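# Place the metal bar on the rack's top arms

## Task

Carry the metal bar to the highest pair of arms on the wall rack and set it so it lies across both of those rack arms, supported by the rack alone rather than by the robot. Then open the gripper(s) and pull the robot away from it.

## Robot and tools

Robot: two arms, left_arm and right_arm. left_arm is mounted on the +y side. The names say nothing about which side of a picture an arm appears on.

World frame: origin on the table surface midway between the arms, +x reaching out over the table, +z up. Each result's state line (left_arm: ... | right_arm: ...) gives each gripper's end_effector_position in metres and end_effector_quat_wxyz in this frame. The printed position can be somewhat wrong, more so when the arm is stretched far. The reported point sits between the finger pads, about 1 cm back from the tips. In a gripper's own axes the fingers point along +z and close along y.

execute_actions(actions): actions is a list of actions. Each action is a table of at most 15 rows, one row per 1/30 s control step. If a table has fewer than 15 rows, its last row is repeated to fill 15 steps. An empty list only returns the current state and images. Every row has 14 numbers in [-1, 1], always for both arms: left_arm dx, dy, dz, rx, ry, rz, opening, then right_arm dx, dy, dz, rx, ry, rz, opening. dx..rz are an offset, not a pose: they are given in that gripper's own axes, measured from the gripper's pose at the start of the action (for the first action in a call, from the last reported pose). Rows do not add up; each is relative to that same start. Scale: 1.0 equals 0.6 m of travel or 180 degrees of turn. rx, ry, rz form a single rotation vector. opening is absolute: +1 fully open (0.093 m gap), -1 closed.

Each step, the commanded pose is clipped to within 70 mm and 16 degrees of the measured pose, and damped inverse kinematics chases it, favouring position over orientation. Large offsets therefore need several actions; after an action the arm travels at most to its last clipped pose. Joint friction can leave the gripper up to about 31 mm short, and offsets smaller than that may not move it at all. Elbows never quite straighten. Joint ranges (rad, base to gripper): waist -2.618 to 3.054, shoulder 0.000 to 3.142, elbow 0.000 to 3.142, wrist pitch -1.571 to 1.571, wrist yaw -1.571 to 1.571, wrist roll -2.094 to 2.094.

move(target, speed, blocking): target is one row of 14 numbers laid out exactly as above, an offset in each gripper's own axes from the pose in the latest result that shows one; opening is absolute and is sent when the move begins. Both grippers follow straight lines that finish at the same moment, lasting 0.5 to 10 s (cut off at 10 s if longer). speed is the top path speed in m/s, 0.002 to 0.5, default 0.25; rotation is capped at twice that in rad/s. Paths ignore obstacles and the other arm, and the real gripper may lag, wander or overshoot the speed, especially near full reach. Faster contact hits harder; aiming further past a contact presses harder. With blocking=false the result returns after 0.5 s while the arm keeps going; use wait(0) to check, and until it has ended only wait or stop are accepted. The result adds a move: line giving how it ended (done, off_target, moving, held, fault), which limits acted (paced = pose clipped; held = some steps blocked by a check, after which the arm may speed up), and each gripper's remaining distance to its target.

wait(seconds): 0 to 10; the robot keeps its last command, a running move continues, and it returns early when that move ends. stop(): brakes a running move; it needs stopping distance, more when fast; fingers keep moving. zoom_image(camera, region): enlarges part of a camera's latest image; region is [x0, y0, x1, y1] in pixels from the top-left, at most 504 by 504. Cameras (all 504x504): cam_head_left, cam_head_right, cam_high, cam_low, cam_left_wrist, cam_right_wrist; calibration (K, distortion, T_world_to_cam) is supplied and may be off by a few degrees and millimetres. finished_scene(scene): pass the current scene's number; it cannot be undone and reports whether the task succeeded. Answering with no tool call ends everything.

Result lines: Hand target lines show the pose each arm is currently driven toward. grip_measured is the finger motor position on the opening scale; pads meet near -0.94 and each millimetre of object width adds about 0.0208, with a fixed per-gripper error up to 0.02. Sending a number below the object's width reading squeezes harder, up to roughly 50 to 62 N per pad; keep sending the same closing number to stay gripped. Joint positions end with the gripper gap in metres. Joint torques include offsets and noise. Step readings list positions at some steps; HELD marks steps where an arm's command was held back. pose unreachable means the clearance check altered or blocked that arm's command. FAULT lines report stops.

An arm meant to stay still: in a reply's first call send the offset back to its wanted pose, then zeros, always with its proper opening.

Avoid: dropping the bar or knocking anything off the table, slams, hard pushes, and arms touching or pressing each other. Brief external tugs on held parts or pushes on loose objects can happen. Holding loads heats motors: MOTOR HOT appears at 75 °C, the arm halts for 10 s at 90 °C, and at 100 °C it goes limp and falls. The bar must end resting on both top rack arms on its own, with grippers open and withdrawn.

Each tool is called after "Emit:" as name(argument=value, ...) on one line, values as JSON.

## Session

Emit:
execute_actions(actions=[])

Scene clock: 0.00 s.
left_arm: end_effector_position=(+0.3370, +0.3143, +0.4021) grip_measured=+1.000 end_effector_quat_wxyz=(+0.704, +0.009, +0.710, -0.013) | right_arm: end_effector_position=(+0.3847, -0.3645, +0.3884) grip_measured=+1.000 end_effector_quat_wxyz=(+0.695, -0.008, +0.719, +0.004)
Joint positions: left_arm=[ 0.005  1.053  1.059 -0.014  0.009 -0.005  0.093] | right_arm=[ 0.005  1.063  1.033 -0.005  0.013 -0.005  0.093]
Joint velocities: left_arm=[-0.007 -0.002 -0.002  0.007  0.095 -0.037  0.   ] | right_arm=[ 0.002 -0.022  0.007  0.022  0.007 -0.051  0.   ]
Joint torques (N m, as the arm reports them, + toward a larger angle): no reading
Motor temperatures (°C, as the motors report them): left_arm=[23 27 22 26 22 23] | right_arm=[21 23 23 26 21 22]
Hand target (left_arm): +0.337, +0.314, +0.402; +0.704, +0.009, +0.710, -0.013
Hand target (right_arm): +0.385, -0.364, +0.388; +0.695, -0.008, +0.719, +0.004

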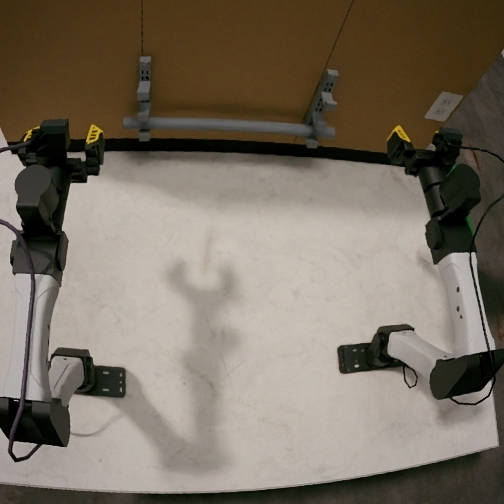

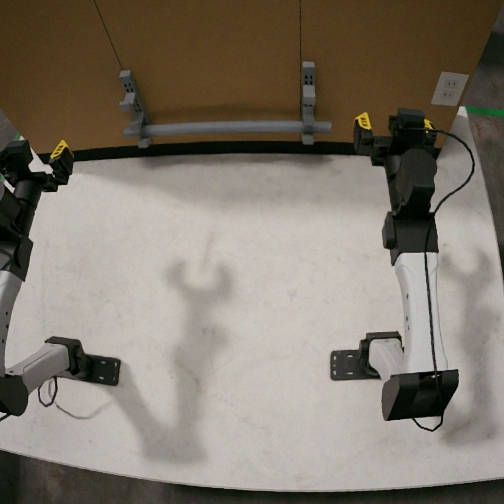

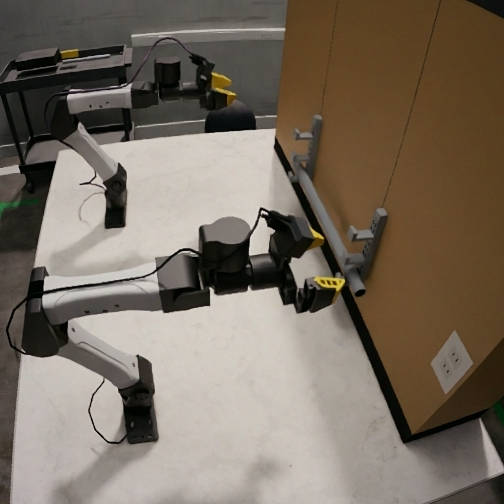

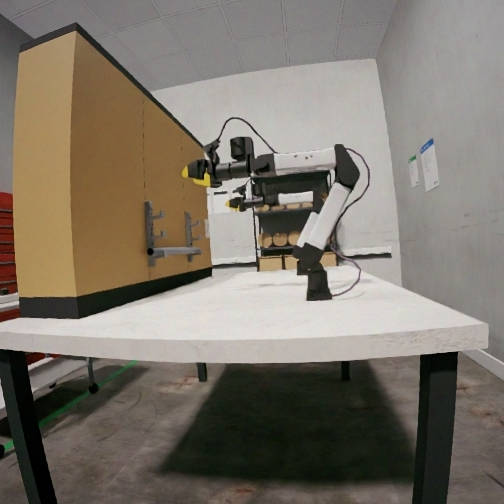

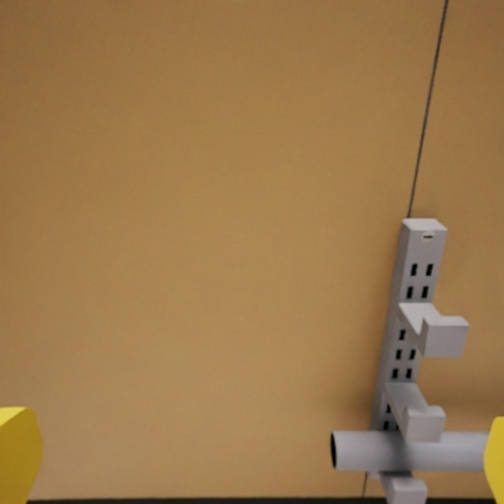

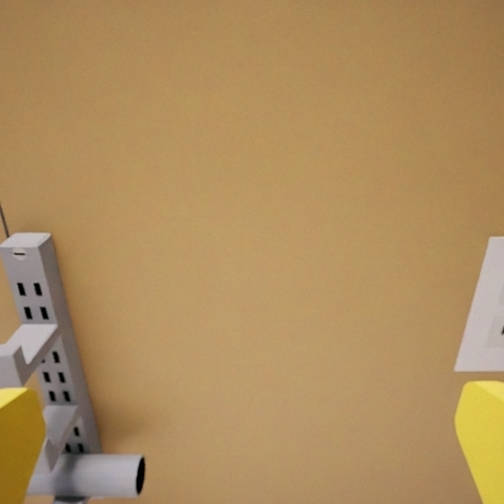

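Emit:
move(target=[0.37,-0.33,0.22,0,0,0.5,0.5,0.37,0.36,0.15,0,0,-0.5,0.5], speed=0.4)

Scene clock: 4.67 s.
left_arm: end_effector_position=(+0.4614, +0.1178, +0.1673) grip_measured=+0.502 end_effector_quat_wxyz=(+0.495, +0.520, +0.501, +0.483) | right_arm: end_effector_position=(+0.4574, -0.1542, +0.1594) grip_measured=+0.502 end_effector_quat_wxyz=(-0.482, +0.525, -0.500, +0.492)
Joint positions: left_arm=[-0.517  2.011  1.008  0.953 -0.514  1.554  0.069] | right_arm=[ 0.626  1.939  0.864  1.01   0.636 -1.566  0.069]
Joint velocities: left_arm=[ 0.002  0.002  0.002 -0.022  0.037 -0.022  0.001] | right_arm=[-0.007 -0.007  0.022  0.022  0.007 -0.066  0.001]
Joint torques (N m, as the arm reports them, + toward a larger angle): left_arm=[-0.4  -8.48  7.98  2.36 -0.23 -0.01] | right_arm=[ 0.45 -9.45  8.43  1.96  0.13 -0.02]
Motor temperatures (°C, as the motors report them): left_arm=[23 27 23 28 22 23] | right_arm=[21 23 24 28 21 22]
Hand target (left_arm): +0.465, +0.113, +0.179; +0.506, +0.509, +0.495, +0.490
Hand target (right_arm): +0.461, -0.147, +0.166; -0.491, +0.518, -0.496, +0.495
Off the commanded pose (left_arm): 0.014 m, 2 deg.
Off the commanded pose (right_arm): 0.009 m, 2 deg.
move: off_target (left_arm)
camera_calibration (this result's frames):
cam_left_wrist: T_world_to_cam=[[-0.0274112, 0.00641719, -0.999604, 0.184082], [-0.382837, 0.92367, 0.0164279, 0.104281], [0.923409, 0.383135, -0.0228622, -0.390003], [0, 0, 0, 1]] pos_world=[0.405101, 0.0519208, 0.17338]
cam_right_wrist: T_world_to_cam=[[0.0290473, 0.0227499, 0.999319, -0.172036], [-0.426785, -0.903752, 0.0329797, 0.0877218], [0.903887, -0.427452, -0.0165423, -0.392473], [0, 0, 0, 1]] pos_world=[0.397187, -0.0845709, 0.162534]

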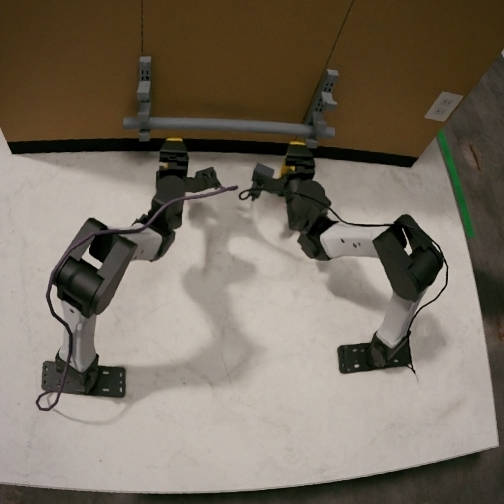

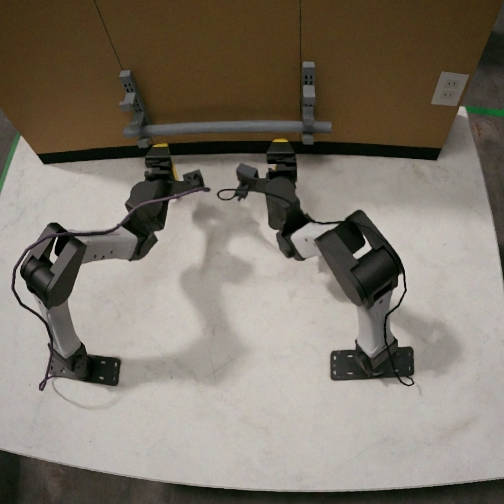

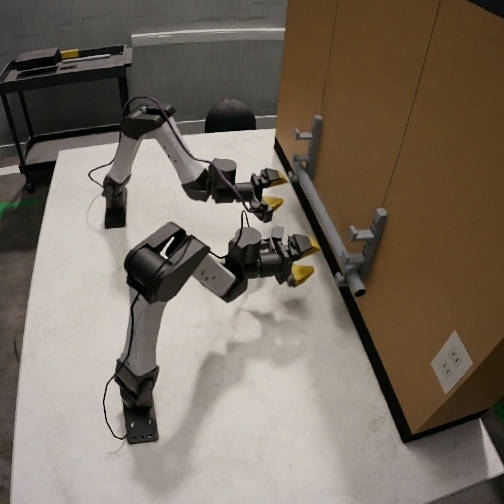

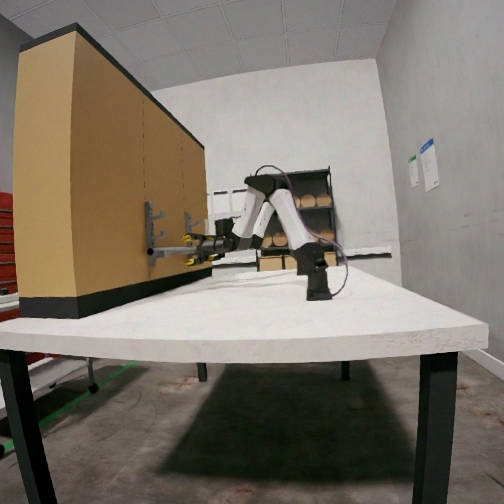

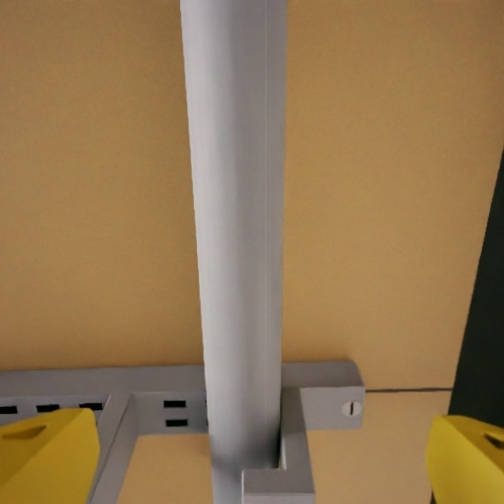

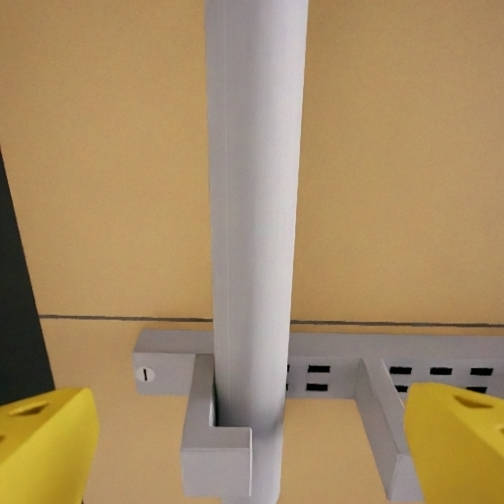

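Emit:
move(target=[0,0.022,0.142,0,0,0,0.3,0,-0.01,0.142,0,0,0,0.3], speed=0.15)

Emit:
execute_actions(actions=[[[0,0,0,0,0,0,-0.65,0,0,0,0,0,0,-0.65]],[[0,0.02,0,-0.01,0,0,-0.65,0,-0.02,0,0.01,0,0,-0.65],[0,0.03,0,-0.01,0,0,-0.65,0,-0.03,0,0.01,0,0,-0.65],[0,0.04,0,-0.015,0,0,-0.65,0,-0.04,0,0.015,0,0,-0.65],[0,0.05,0,-0.02,0,0,-0.65,0,-0.05,0,0.02,0,0,-0.65],[0,0.06,-0.005,-0.02,0,0,-0.65,0,-0.06,-0.005,0.02,0,0,-0.65],[0,0.07,-0.005,-0.02,0,0,-0.65,0,-0.07,-0.005,0.02,0,0,-0.65]]])

Scene clock: 7.97 s.
left_arm: end_effector_position=(+0.5410, +0.1153, +0.1729) grip_measured=+0.303 end_effector_quat_wxyz=(+0.491, +0.523, +0.503, +0.481) | right_arm: end_effector_position=(+0.5361, -0.1512, +0.1624) grip_measured=+0.302 end_effector_quat_wxyz=(+0.484, -0.523, +0.501, -0.490)
Joint positions: left_arm=[-0.431  2.204  1.375  0.769 -0.428  1.555  0.06 ] | right_arm=[ 0.519  2.123  1.181  0.884  0.527 -1.568  0.06 ]
Joint velocities: left_arm=[-0.002 -0.012  0.002 -0.022  0.022 -0.051 -0.001] | right_arm=[ 0.002  0.012 -0.007 -0.007 -0.11  -0.007 -0.001]
Joint torques (N m, as the arm reports them, + toward a larger angle): left_arm=[  0.57 -10.29   8.5    2.24  -0.04  -0.06] | right_arm=[ -0.93 -11.91   8.86   1.82  -0.01  -0.03]
Motor temperatures (°C, as the motors report them): left_arm=[23 28 24 29 22 23] | right_arm=[21 24 24 29 21 22]
Hand target (left_arm): +0.546, +0.116, +0.177; +0.495, +0.520, +0.501, +0.483
Hand target (right_arm): +0.543, -0.152, +0.161; +0.482, -0.525, +0.502, -0.490
Off the commanded pose (left_arm): 0.007 m, 1 deg.
Off the commanded pose (right_arm): 0.007 m, 0 deg.
move: done
camera_calibration (this result's frames):
cam_left_wrist: T_world_to_cam=[[-0.0386233, 0.00880672, -0.999215, 0.197618], [-0.382311, 0.923749, 0.0229193, 0.135529], [0.923226, 0.382896, -0.0323113, -0.460738], [0, 0, 0, 1]] pos_world=[0.484812, 0.0494797, 0.179469]
cam_right_wrist: T_world_to_cam=[[0.0280243, 0.0159626, 0.99948, -0.17791], [-0.425876, -0.904397, 0.0263852, 0.124432], [0.904347, -0.426394, -0.018547, -0.462031], [0, 0, 0, 1]] pos_world=[0.475815, -0.0816316, 0.165965]

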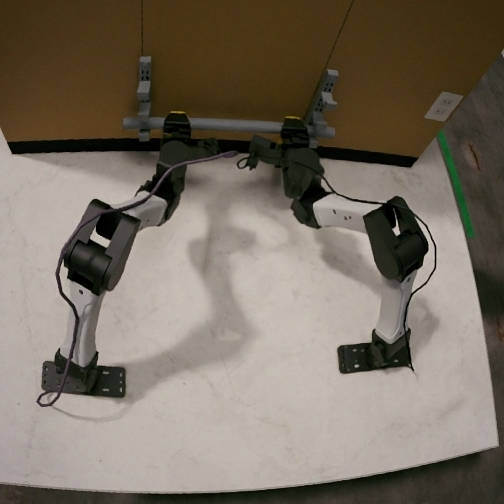

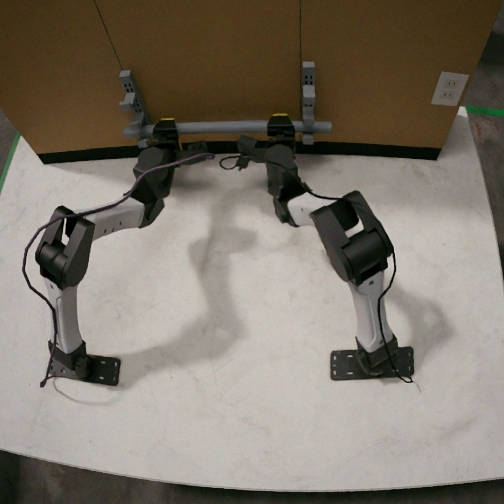

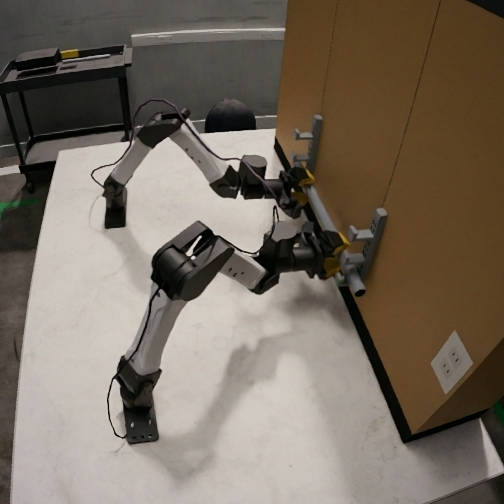

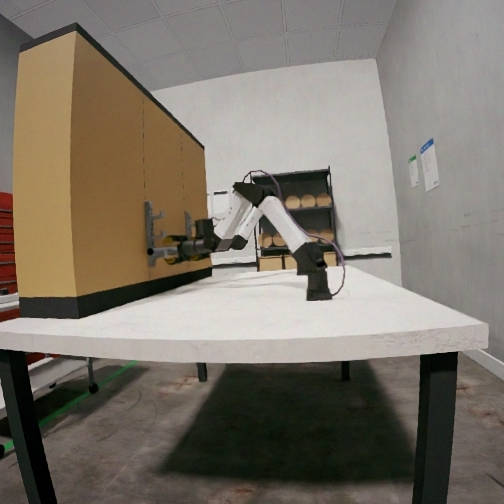

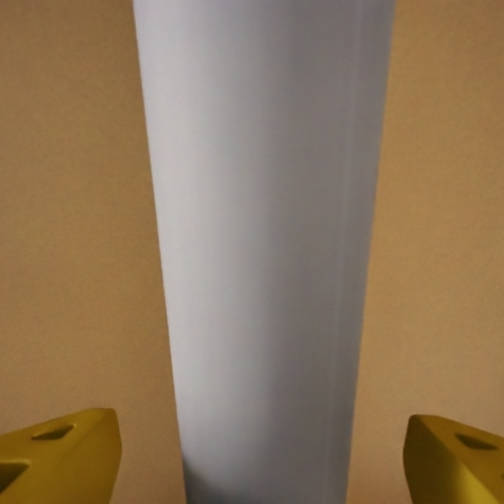

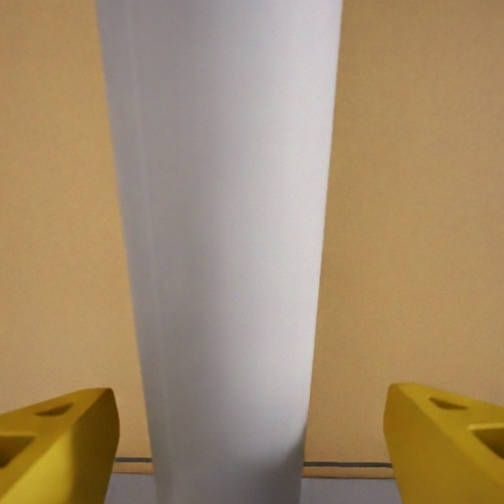

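Scene clock: 8.97 s.
left_arm: end_effector_position=(+0.5393, +0.1156, +0.1733) grip_measured=-0.490 end_effector_quat_wxyz=(+0.484, +0.531, +0.508, +0.475) | right_arm: end_effector_position=(+0.5343, -0.1514, +0.1592) grip_measured=-0.504 end_effector_quat_wxyz=(-0.475, +0.535, -0.509, +0.480)
Joint positions: left_arm=[-0.431  2.185  1.375  0.721 -0.425  1.547  0.022] | right_arm=[ 0.519  2.104  1.181  0.82   0.522 -1.55   0.021]
Joint velocities: left_arm=[ 0.002 -0.012  0.022 -0.066 -0.022 -0.037 -0.   ] | right_arm=[ 0.002  0.007 -0.012 -0.081  0.037  0.081 -0.001]
Joint torques (N m, as the arm reports them, + toward a larger angle): left_arm=[  0.   -14.03   8.3    2.67  -0.16   0.28] | right_arm=[ -0.15 -17.39   8.47   2.2    0.18  -0.39]
Motor temperatures (°C, as the motors report them): left_arm=[23 28 24 29 22 23] | right_arm=[21 25 25 29 21 22]
Hand target (left_arm): +0.539, +0.115, +0.214; +0.507, +0.508, +0.489, +0.496
Hand target (right_arm): +0.535, -0.151, +0.200; -0.497, +0.510, -0.491, +0.501
Off the commanded pose (left_arm): 0.041 m, 5 deg.
Off the commanded pose (right_arm): 0.041 m, 5 deg.
Step readings (end_effector_position; steps 1 to 15: 1st action; 16 to 30: 2nd action):
0: left_arm (+0.5410, +0.1153, +0.1729) | right_arm (+0.5361, -0.1512, +0.1624)
1: left_arm (+0.5410, +0.1153, +0.1729) | right_arm (+0.5361, -0.1512, +0.1624)
2: left_arm (+0.5410, +0.1153, +0.1729) | right_arm (+0.5361, -0.1512, +0.1623)
4: left_arm (+0.5410, +0.1153, +0.1724) | right_arm (+0.5360, -0.1512, +0.1586)
8: left_arm (+0.5410, +0.1153, +0.1722) | right_arm (+0.5360, -0.1512, +0.1583)
15: left_arm (+0.5410, +0.1153, +0.1722) | right_arm (+0.5360, -0.1512, +0.1583)
16: left_arm (+0.5410, +0.1153, +0.1722) | right_arm (+0.5360, -0.1512, +0.1583)
17: left_arm (+0.5410, +0.1153, +0.1722) | right_arm (+0.5360, -0.1512, +0.1582)
19: left_arm (+0.5410, +0.1153, +0.1722) | right_arm (+0.5360, -0.1512, +0.1582)
23: left_arm (+0.5399, +0.1157, +0.1736) | right_arm (+0.5350, -0.1513, +0.1600)
30: end_effector_position above
camera_calibration (this result's frames):
cam_left_wrist: T_world_to_cam=[[-0.0649095, 0.0135774, -0.997799, 0.211303], [-0.378853, 0.924708, 0.0372282, 0.130129], [0.923178, 0.380435, -0.0548784, -0.454987], [0, 0, 0, 1]] pos_world=[0.483049, 0.0498927, 0.181024]
cam_right_wrist: T_world_to_cam=[[0.0659781, 0.0202193, 0.997616, -0.193984], [-0.421176, -0.905801, 0.0462132, 0.117684], [0.904576, -0.423221, -0.0512471, -0.455026], [0, 0, 0, 1]] pos_world=[0.473971, -0.0820558, 0.164765]

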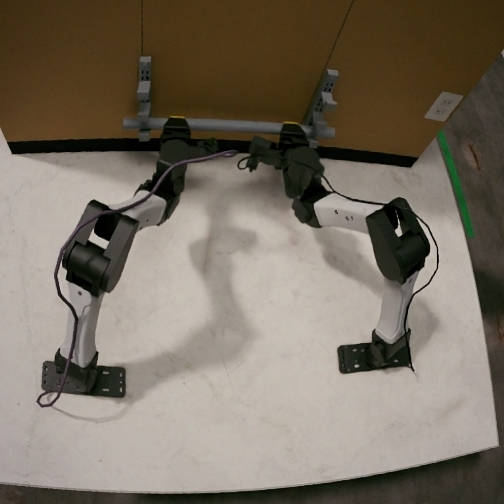

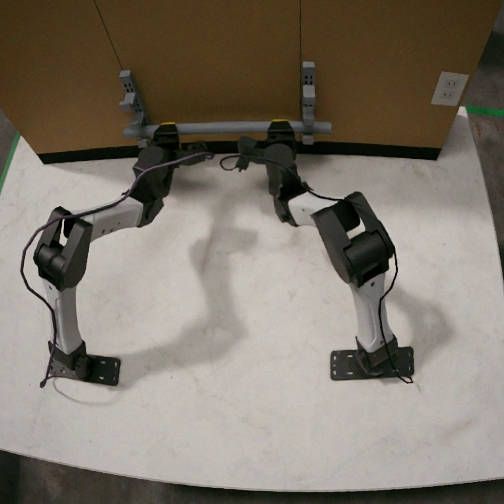

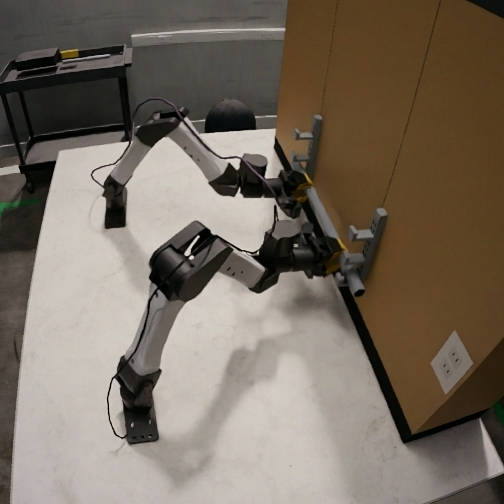

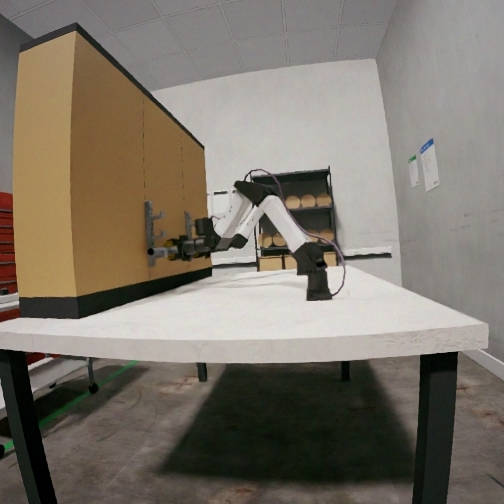

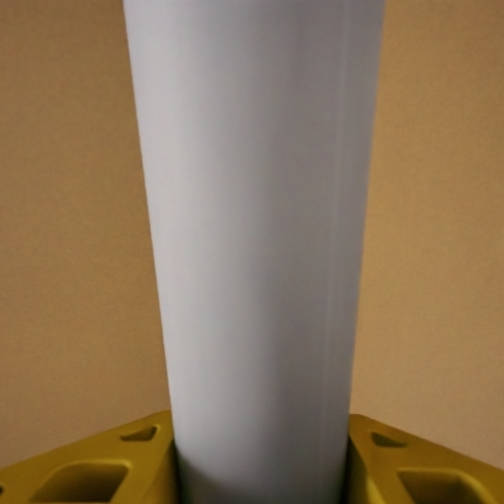

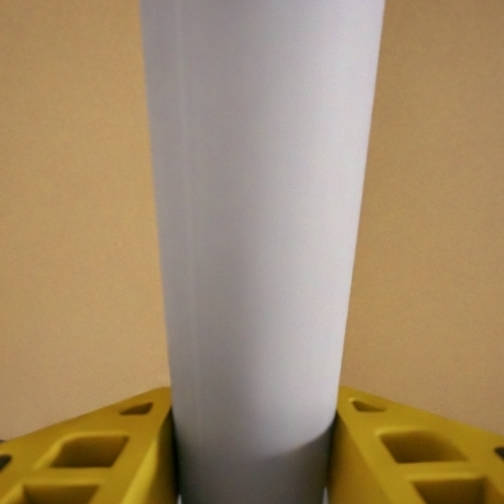

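Emit:
execute_actions(actions=[[[0,0.09,-0.01,-0.035,0,0,-0.65,0,-0.09,-0.01,0.035,0,0,-0.65],[0,0.105,-0.015,-0.04,0,0,-0.65,0,-0.105,-0.015,0.04,0,0,-0.65],[0,0.125,-0.02,-0.04,0,0,-0.65,0,-0.125,-0.02,0.04,0,0,-0.65]]])

Scene clock: 10.57 s.
left_arm: end_effector_position=(+0.5323, +0.1151, +0.2063) grip_measured=-0.490 end_effector_quat_wxyz=(+0.492, +0.527, +0.500, +0.479) | right_arm: end_effector_position=(+0.5282, -0.1520, +0.1927) grip_measured=-0.504 end_effector_quat_wxyz=(-0.482, +0.530, -0.499, +0.487)
Joint positions: left_arm=[-0.437  2.11   1.375  0.673 -0.424  1.558  0.022] | right_arm=[ 0.524  2.023  1.181  0.771  0.522 -1.57   0.021]
Joint velocities: left_arm=[ 0.007 -0.007 -0.007 -0.007 -0.051  0.007 -0.002] | right_arm=[-0.007  0.007  0.007  0.051  0.037  0.037 -0.001]
Joint torques (N m, as the arm reports them, + toward a larger angle): left_arm=[ -0.04 -13.13   8.61   2.68  -0.21   0.41] | right_arm=[  0.17 -16.15   9.16   2.3    0.19  -0.42]
Motor temperatures (°C, as the motors report them): left_arm=[23 30 24 30 22 23] | right_arm=[21 26 25 30 21 22]
Hand target (left_arm): +0.531, +0.116, +0.249; +0.516, +0.500, +0.478, +0.506
Hand target (right_arm): +0.527, -0.151, +0.234; -0.506, +0.503, -0.480, +0.510
Off the commanded pose (left_arm): 0.043 m, 6 deg.
Off the commanded pose (right_arm): 0.042 m, 6 deg.
Step readings (end_effector_position):
0: left_arm (+0.5392, +0.1156, +0.1731) | right_arm (+0.5343, -0.1514, +0.1590)
1: left_arm (+0.5391, +0.1156, +0.1741) | right_arm (+0.5342, -0.1514, +0.1598)
2: left_arm (+0.5387, +0.1157, +0.1751) | right_arm (+0.5339, -0.1515, +0.1614)
4: left_arm (+0.5370, +0.1155, +0.1810) | right_arm (+0.5321, -0.1515, +0.1677)
8: left_arm (+0.5333, +0.1150, +0.2025) | right_arm (+0.5290, -0.1518, +0.1894)
15: end_effector_position above
camera_calibration (this result's frames):
cam_left_wrist: T_world_to_cam=[[-0.0402052, 0.0132558, -0.999104, 0.230952], [-0.373273, 0.927319, 0.0273244, 0.125452], [0.92685, 0.374037, -0.032335, -0.452403], [0, 0, 0, 1]] pos_world=[0.475423, 0.0498205, 0.212689]
cam_right_wrist: T_world_to_cam=[[0.0383876, 0.0242368, 0.998969, -0.212043], [-0.416459, -0.908358, 0.0380418, 0.111647], [0.908344, -0.41749, -0.024776, -0.454229], [0, 0, 0, 1]] pos_world=[0.467233, -0.0830815, 0.196323]

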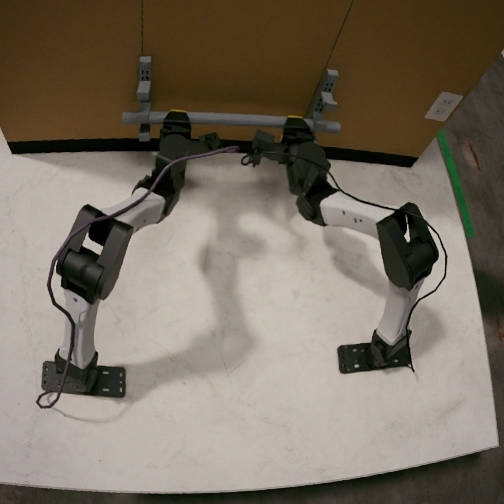

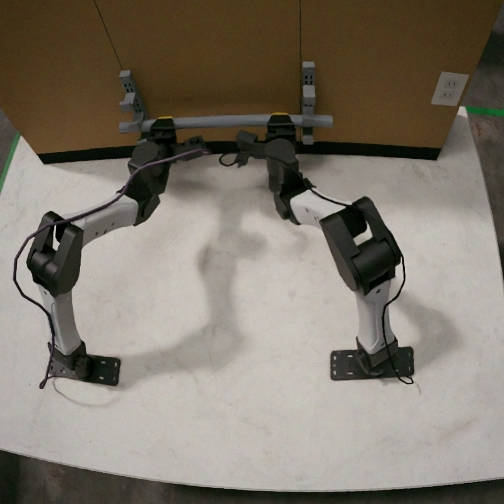

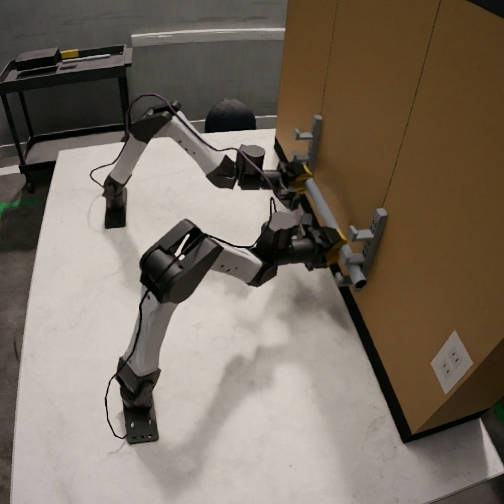

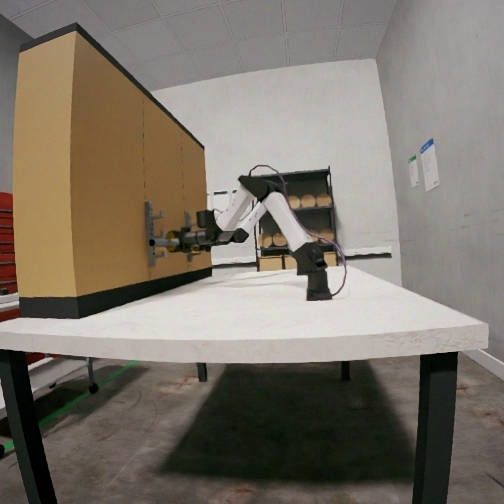

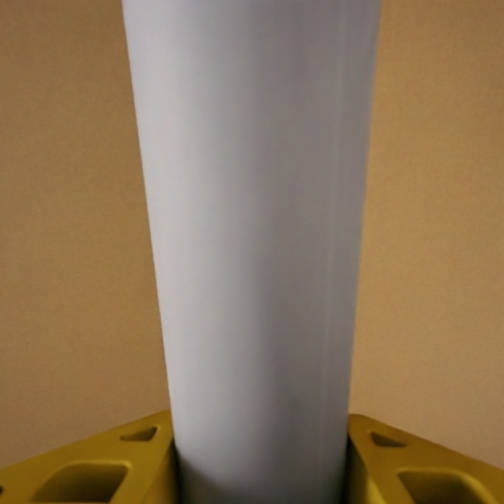

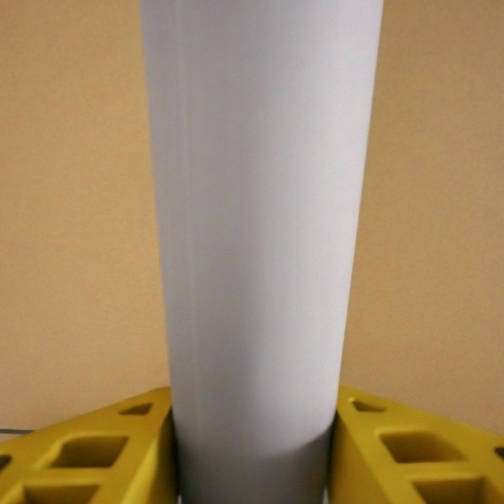

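Emit:
execute_actions(actions=[[[0,0.052,-0.05,-0.035,0,0,-0.65,0,-0.05,-0.05,0.035,0,0,-0.65]],[[0,0.062,-0.055,-0.035,0,0,-0.65,0,-0.06,-0.055,0.035,0,0,-0.65]],[[0,0.065,-0.055,-0.035,0,0,-0.65,0,-0.062,-0.055,0.035,0,0,-0.65]]])

Scene clock: 14.20 s.
left_arm: end_effector_position=(+0.4580, +0.1154, +0.2063) grip_measured=-0.490 end_effector_quat_wxyz=(+0.503, +0.516, +0.495, +0.485) | right_arm: end_effector_position=(+0.4551, -0.1508, +0.1960) grip_measured=-0.504 end_effector_quat_wxyz=(+0.491, -0.524, +0.485, -0.498)
Joint positions: left_arm=[-0.523  1.916  1.04   0.849 -0.512  1.561  0.022] | right_arm=[ 0.632  1.849  0.892  0.932  0.624 -1.601  0.021]
Joint velocities: left_arm=[-0.002  0.007 -0.012 -0.066  0.066 -0.037 -0.001] | right_arm=[-0.012  0.002 -0.007 -0.037  0.051  0.007 -0.001]
Joint torques (N m, as the arm reports them, + toward a larger angle): left_arm=[ -0.28 -11.83   6.08   2.85  -0.19   0.45] | right_arm=[  0.45 -13.91   6.12   2.51   0.11  -0.45]
Motor temperatures (°C, as the motors report them): left_arm=[23 32 25 31 22 23] | right_arm=[21 28 25 31 21 22]
Hand target (left_arm): +0.452, +0.116, +0.239; +0.525, +0.494, +0.473, +0.507
Hand target (right_arm): +0.449, -0.152, +0.226; +0.513, -0.501, +0.466, -0.518
Off the commanded pose (left_arm): 0.034 m, 5 deg.
Off the commanded pose (right_arm): 0.032 m, 5 deg.
Step readings (end_effector_position; steps 1 to 15: 1st action; 16 to 30: 2nd action; 31 to 45: 3rd action):
0: left_arm (+0.5323, +0.1151, +0.2063) | right_arm (+0.5282, -0.1520, +0.1927)
1: left_arm (+0.5297, +0.1150, +0.2058) | right_arm (+0.5259, -0.1518, +0.1921)
2: left_arm (+0.5240, +0.1151, +0.2040) | right_arm (+0.5204, -0.1515, +0.1907)
4: left_arm (+0.5145, +0.1151, +0.1994) | right_arm (+0.5106, -0.1514, +0.1861)
8: left_arm (+0.5094, +0.1150, +0.1947) | right_arm (+0.5054, -0.1518, +0.1822)
15: left_arm (+0.5093, +0.1149, +0.1972) | right_arm (+0.5055, -0.1518, +0.1849)
16: left_arm (+0.5064, +0.1148, +0.1972) | right_arm (+0.5029, -0.1515, +0.1849)
17: left_arm (+0.5003, +0.1152, +0.1959) | right_arm (+0.4970, -0.1512, +0.1842)
19: left_arm (+0.4898, +0.1154, +0.1942) | right_arm (+0.4860, -0.1509, +0.1825)
23: left_arm (+0.4837, +0.1151, +0.1968) | right_arm (+0.4802, -0.1513, +0.1852)
30: left_arm (+0.4836, +0.1151, +0.1993) | right_arm (+0.4802, -0.1513, +0.1884)
31: left_arm (+0.4809, +0.1152, +0.1996) | right_arm (+0.4777, -0.1510, +0.1886)
32: left_arm (+0.4747, +0.1153, +0.1985) | right_arm (+0.4719, -0.1506, +0.1881)
34: left_arm (+0.4642, +0.1157, +0.1984) | right_arm (+0.4610, -0.1504, +0.1879)
38: left_arm (+0.4581, +0.1155, +0.2034) | right_arm (+0.4551, -0.1507, +0.1932)
45: end_effector_position above
camera_calibration (this result's frames):
cam_left_wrist: T_world_to_cam=[[-0.00795185, 0.00202884, -0.999966, 0.214713], [-0.375057, 0.926989, 0.00486328, 0.102932], [0.926968, 0.375083, -0.00661035, -0.389152], [0, 0, 0, 1]] pos_world=[0.401044, 0.0501118, 0.211633]
cam_right_wrist: T_world_to_cam=[[-0.00252055, 0.0338372, 0.999424, -0.192628], [-0.411738, -0.910815, 0.0297988, 0.0813362], [0.911299, -0.411426, 0.0162278, -0.395677], [0, 0, 0, 1]] pos_world=[0.393584, -0.0821916, 0.196514]

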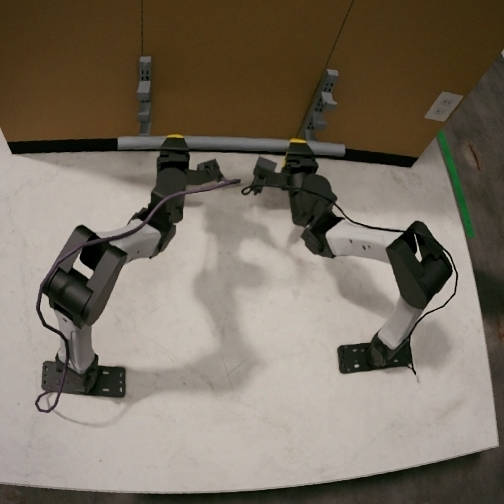

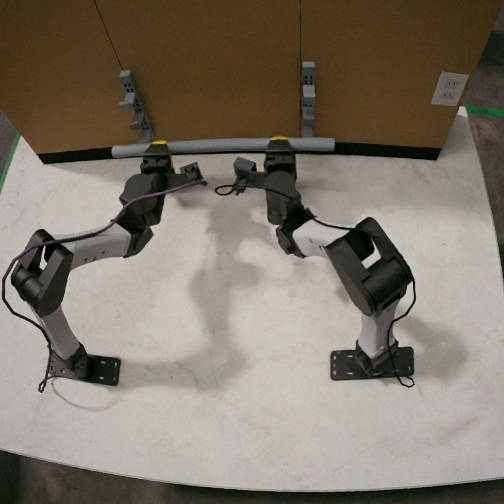

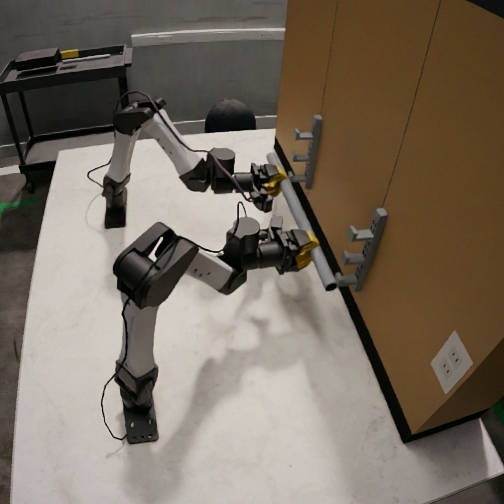

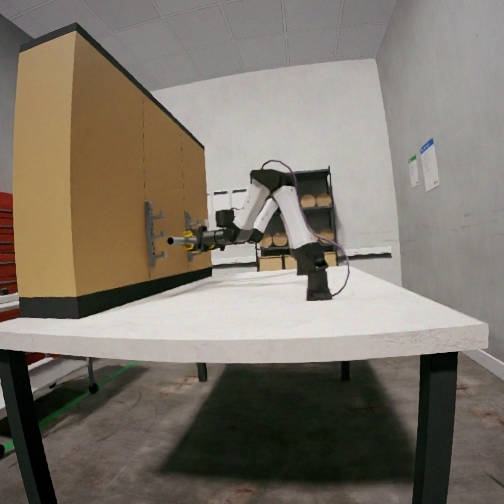

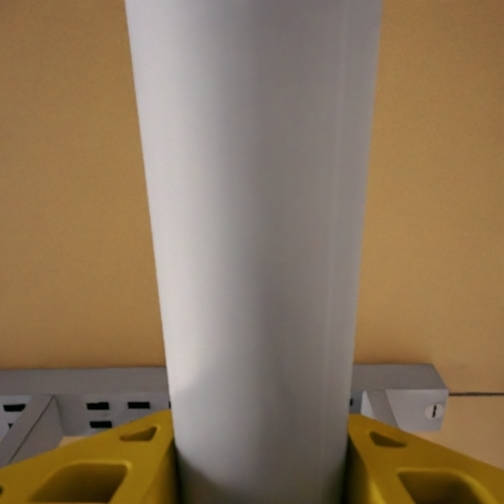

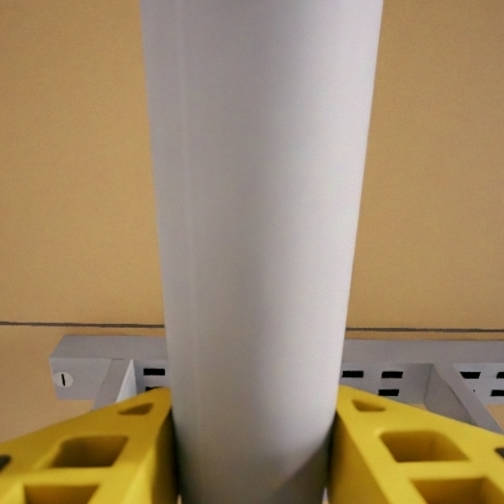

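Emit:
execute_actions(actions=[[[0,0.17,-0.01,-0.03,0,0,-0.65,0,-0.16,-0.012,0.03,0,0,-0.65]],[[0,0.17,-0.01,-0.03,0,0,-0.65,0,-0.16,-0.012,0.03,0,0,-0.65]],[[0,0.16,0,-0.03,0,0,-0.65,0,-0.15,0,0.03,0,0,-0.65]]])

Emit:
move(target=[0.005,0,0.115,0,0,0,-0.65,0.003,0.01,0.115,0,0,0,-0.65], speed=0.1)

Scene clock: 17.40 s.
left_arm: end_effector_position=(+0.4500, +0.1094, +0.4190) grip_measured=-0.490 end_effector_quat_wxyz=(+0.522, +0.503, +0.457, +0.516) | right_arm: end_effector_position=(+0.4461, -0.1556, +0.3976) grip_measured=-0.504 end_effector_quat_wxyz=(+0.517, -0.479, +0.473, -0.529)
Joint positions: left_arm=[-0.542  1.712  1.571  0.229 -0.514  1.655  0.022] | right_arm=[ 0.649  1.59   1.333  0.378  0.675 -1.664  0.021]
Joint velocities: left_arm=[ 0.002 -0.002 -0.002 -0.154  0.022 -0.154  0.   ] | right_arm=[-0.007 -0.007 -0.002 -0.095  0.037  0.095 -0.   ]
Joint torques (N m, as the arm reports them, + toward a larger angle): left_arm=[-0.37 -8.83 10.07  2.65 -0.04  0.23] | right_arm=[  0.77 -10.27  10.4    2.18  -0.11  -0.59]
Motor temperatures (°C, as the motors report them): left_arm=[23 33 25 32 22 23] | right_arm=[21 29 26 32 21 22]
Hand target (left_arm): +0.444, +0.110, +0.447; +0.540, +0.483, +0.445, +0.526
Hand target (right_arm): +0.439, -0.152, +0.424; +0.531, -0.471, +0.451, -0.540
Off the commanded pose (left_arm): 0.029 m, 4 deg.
Off the commanded pose (right_arm): 0.028 m, 3 deg.
Step readings (end_effector_position; steps 1 to 15: 1st action; 16 to 30: 2nd action; 31 to 45: 3rd action):
0: left_arm (+0.4580, +0.1154, +0.2067) | right_arm (+0.4551, -0.1508, +0.1964)
1: left_arm (+0.4575, +0.1157, +0.2084) | right_arm (+0.4545, -0.1510, +0.1978)
2: left_arm (+0.4563, +0.1155, +0.2102) | right_arm (+0.4528, -0.1512, +0.1999)
4: left_arm (+0.4539, +0.1149, +0.2255) | right_arm (+0.4498, -0.1515, +0.2148)
8: left_arm (+0.4527, +0.1143, +0.2699) | right_arm (+0.4489, -0.1516, +0.2570)
15: left_arm (+0.4538, +0.1142, +0.2796) | right_arm (+0.4503, -0.1517, +0.2657)
16: left_arm (+0.4539, +0.1142, +0.2804) | right_arm (+0.4501, -0.1519, +0.2665)
17: left_arm (+0.4542, +0.1140, +0.2820) | right_arm (+0.4498, -0.1520, +0.2683)
19: left_arm (+0.4535, +0.1131, +0.2961) | right_arm (+0.4484, -0.1529, +0.2821)
23: left_arm (+0.4503, +0.1117, +0.3375) | right_arm (+0.4454, -0.1536, +0.3214)
30: left_arm (+0.4500, +0.1116, +0.3517) | right_arm (+0.4453, -0.1539, +0.3347)
31: left_arm (+0.4505, +0.1116, +0.3530) | right_arm (+0.4458, -0.1542, +0.3355)
32: left_arm (+0.4515, +0.1111, +0.3564) | right_arm (+0.4467, -0.1542, +0.3386)
34: left_arm (+0.4523, +0.1109, +0.3733) | right_arm (+0.4476, -0.1543, +0.3546)
38: left_arm (+0.4508, +0.1098, +0.4122) | right_arm (+0.4461, -0.1554, +0.3918)
45: end_effector_position above
camera_calibration (this result's frames):
cam_left_wrist: T_world_to_cam=[[0.0931079, 0.0352576, -0.995032, 0.376153], [-0.362684, 0.931912, -0.000916337, 0.100848], [0.927249, 0.360968, 0.0995557, -0.421145], [0, 0, 0, 1]] pos_world=[0.392059, 0.044776, 0.416304]
cam_right_wrist: T_world_to_cam=[[-0.115895, 0.0065431, 0.99324, -0.345233], [-0.442928, -0.895387, -0.0457842, 0.113591], [0.889035, -0.44524, 0.106669, -0.424034], [0, 0, 0, 1]] pos_world=[0.387283, -0.0848299, 0.393332]

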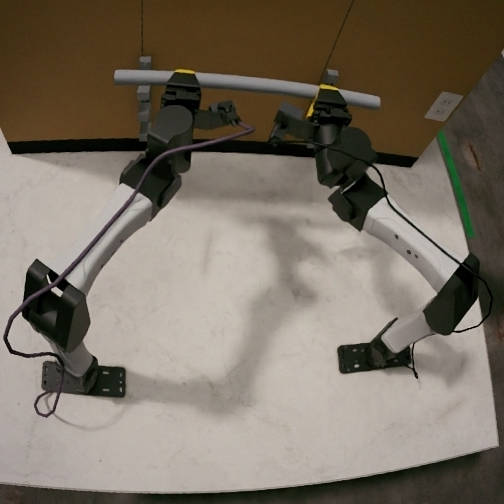

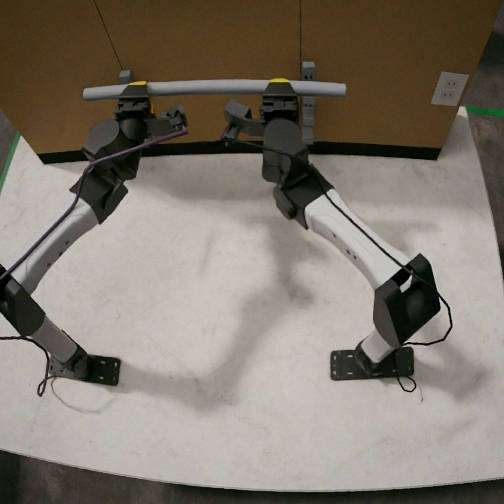

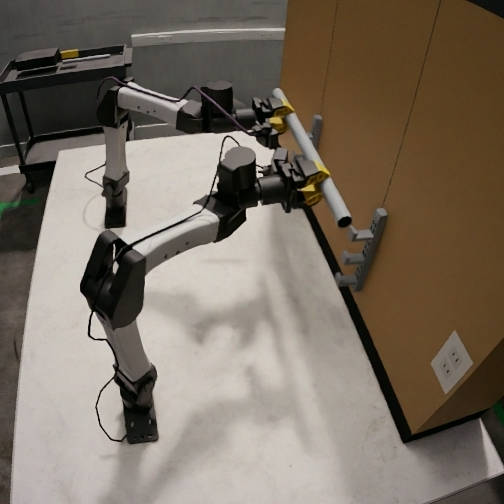

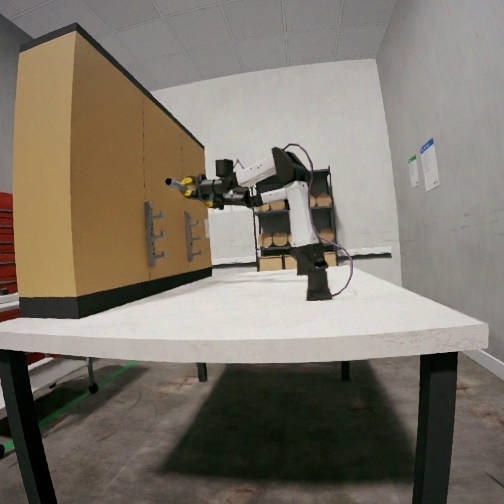

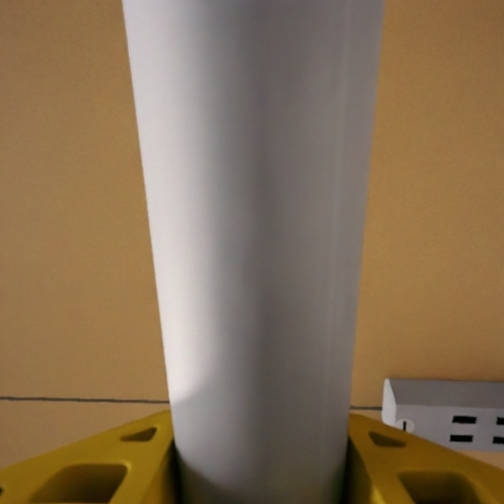

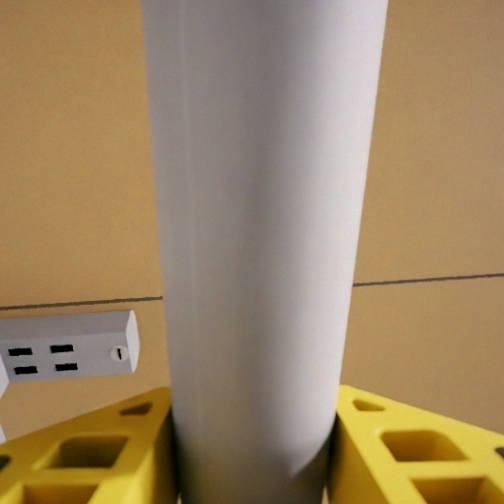

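Scene clock: 18.53 s.
left_arm: end_effector_position=(+0.5206, +0.1071, +0.3873) grip_measured=-0.490 end_effector_quat_wxyz=(+0.498, +0.526, +0.477, +0.497) | right_arm: end_effector_position=(+0.5138, -0.1585, +0.3631) grip_measured=-0.504 end_effector_quat_wxyz=(+0.495, -0.495, +0.503, -0.507)
Joint positions: left_arm=[-0.462  1.958  1.843  0.105 -0.44   1.614  0.022] | right_arm=[ 0.545  1.796  1.521  0.281  0.589 -1.578  0.021]
Joint velocities: left_arm=[-0.012  0.007  0.007  0.007 -0.022 -0.022 -0.   ] | right_arm=[ 0.007 -0.007 -0.007  0.007  0.037  0.051 -0.   ]
Joint torques (N m, as the arm reports them, + toward a larger angle): left_arm=[  0.22 -10.9   10.41   2.54  -0.07   0.3 ] | right_arm=[ -0.68 -12.03  11.5    2.29  -0.1   -0.55]
Motor temperatures (°C, as the motors report them): left_arm=[23 33 26 33 22 23] | right_arm=[21 29 26 32 21 22]
Hand target (left_arm): +0.516, +0.111, +0.424; +0.521, +0.503, +0.458, +0.516
Hand target (right_arm): +0.513, -0.159, +0.398; +0.516, -0.478, +0.476, -0.528
Off the commanded pose (left_arm): 0.037 m, 5 deg.
Off the commanded pose (right_arm): 0.035 m, 5 deg.
move: off_target (left_arm, right_arm)
camera_calibration (this result's frames):
cam_left_wrist: T_world_to_cam=[[0.00856973, 0.0458703, -0.998911, 0.382511], [-0.364705, 0.930281, 0.03959, 0.114069], [0.931084, 0.363968, 0.0247014, -0.455942], [0, 0, 0, 1]] pos_world=[0.462844, 0.0422869, 0.388841]
cam_right_wrist: T_world_to_cam=[[-0.0273644, -0.00640198, 0.999605, -0.352888], [-0.458392, -0.888563, -0.0182394, 0.138428], [0.888329, -0.45871, 0.0213804, -0.452625], [0, 0, 0, 1]] pos_world=[0.455878, -0.086881, 0.364951]

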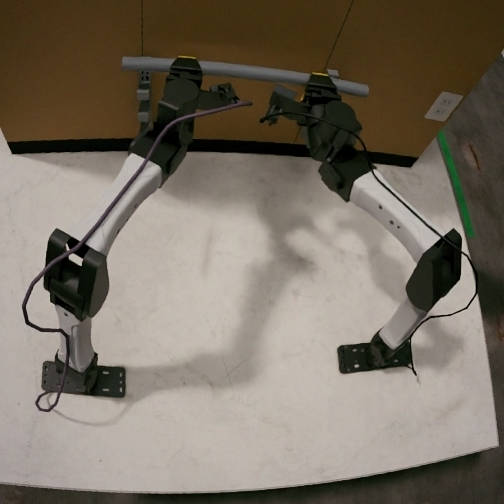

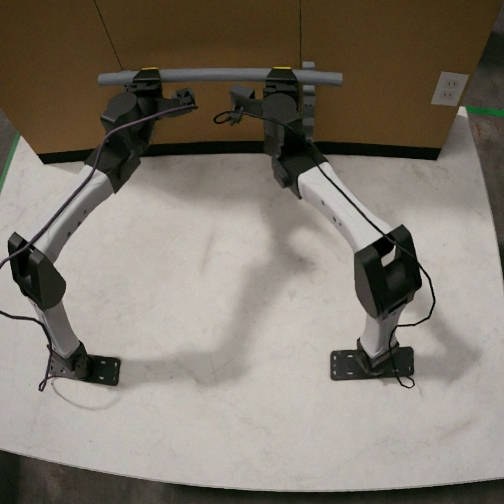

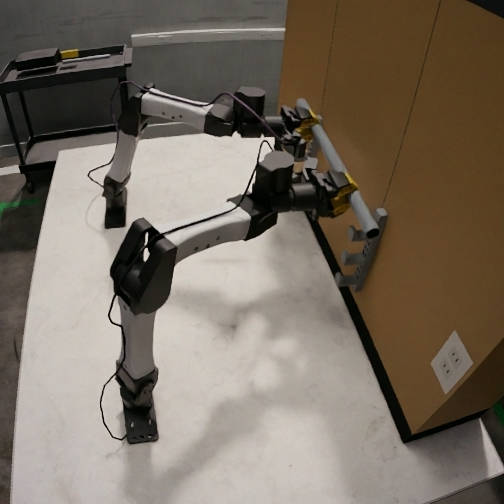

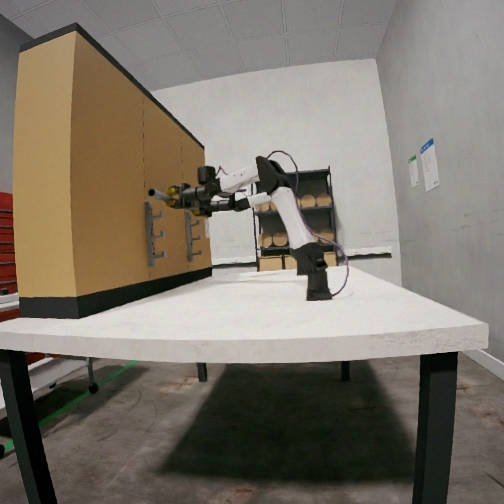

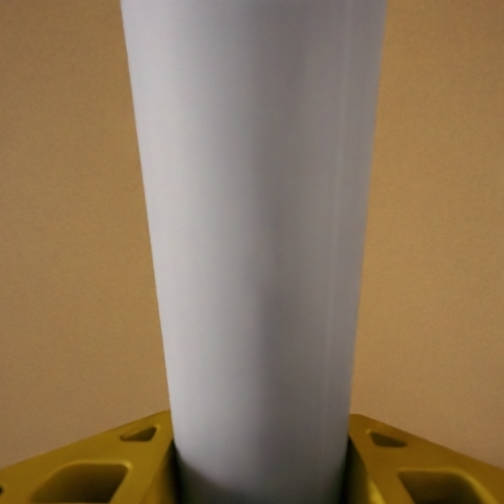

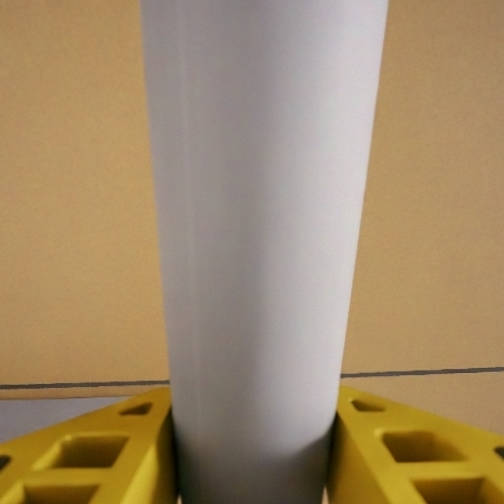

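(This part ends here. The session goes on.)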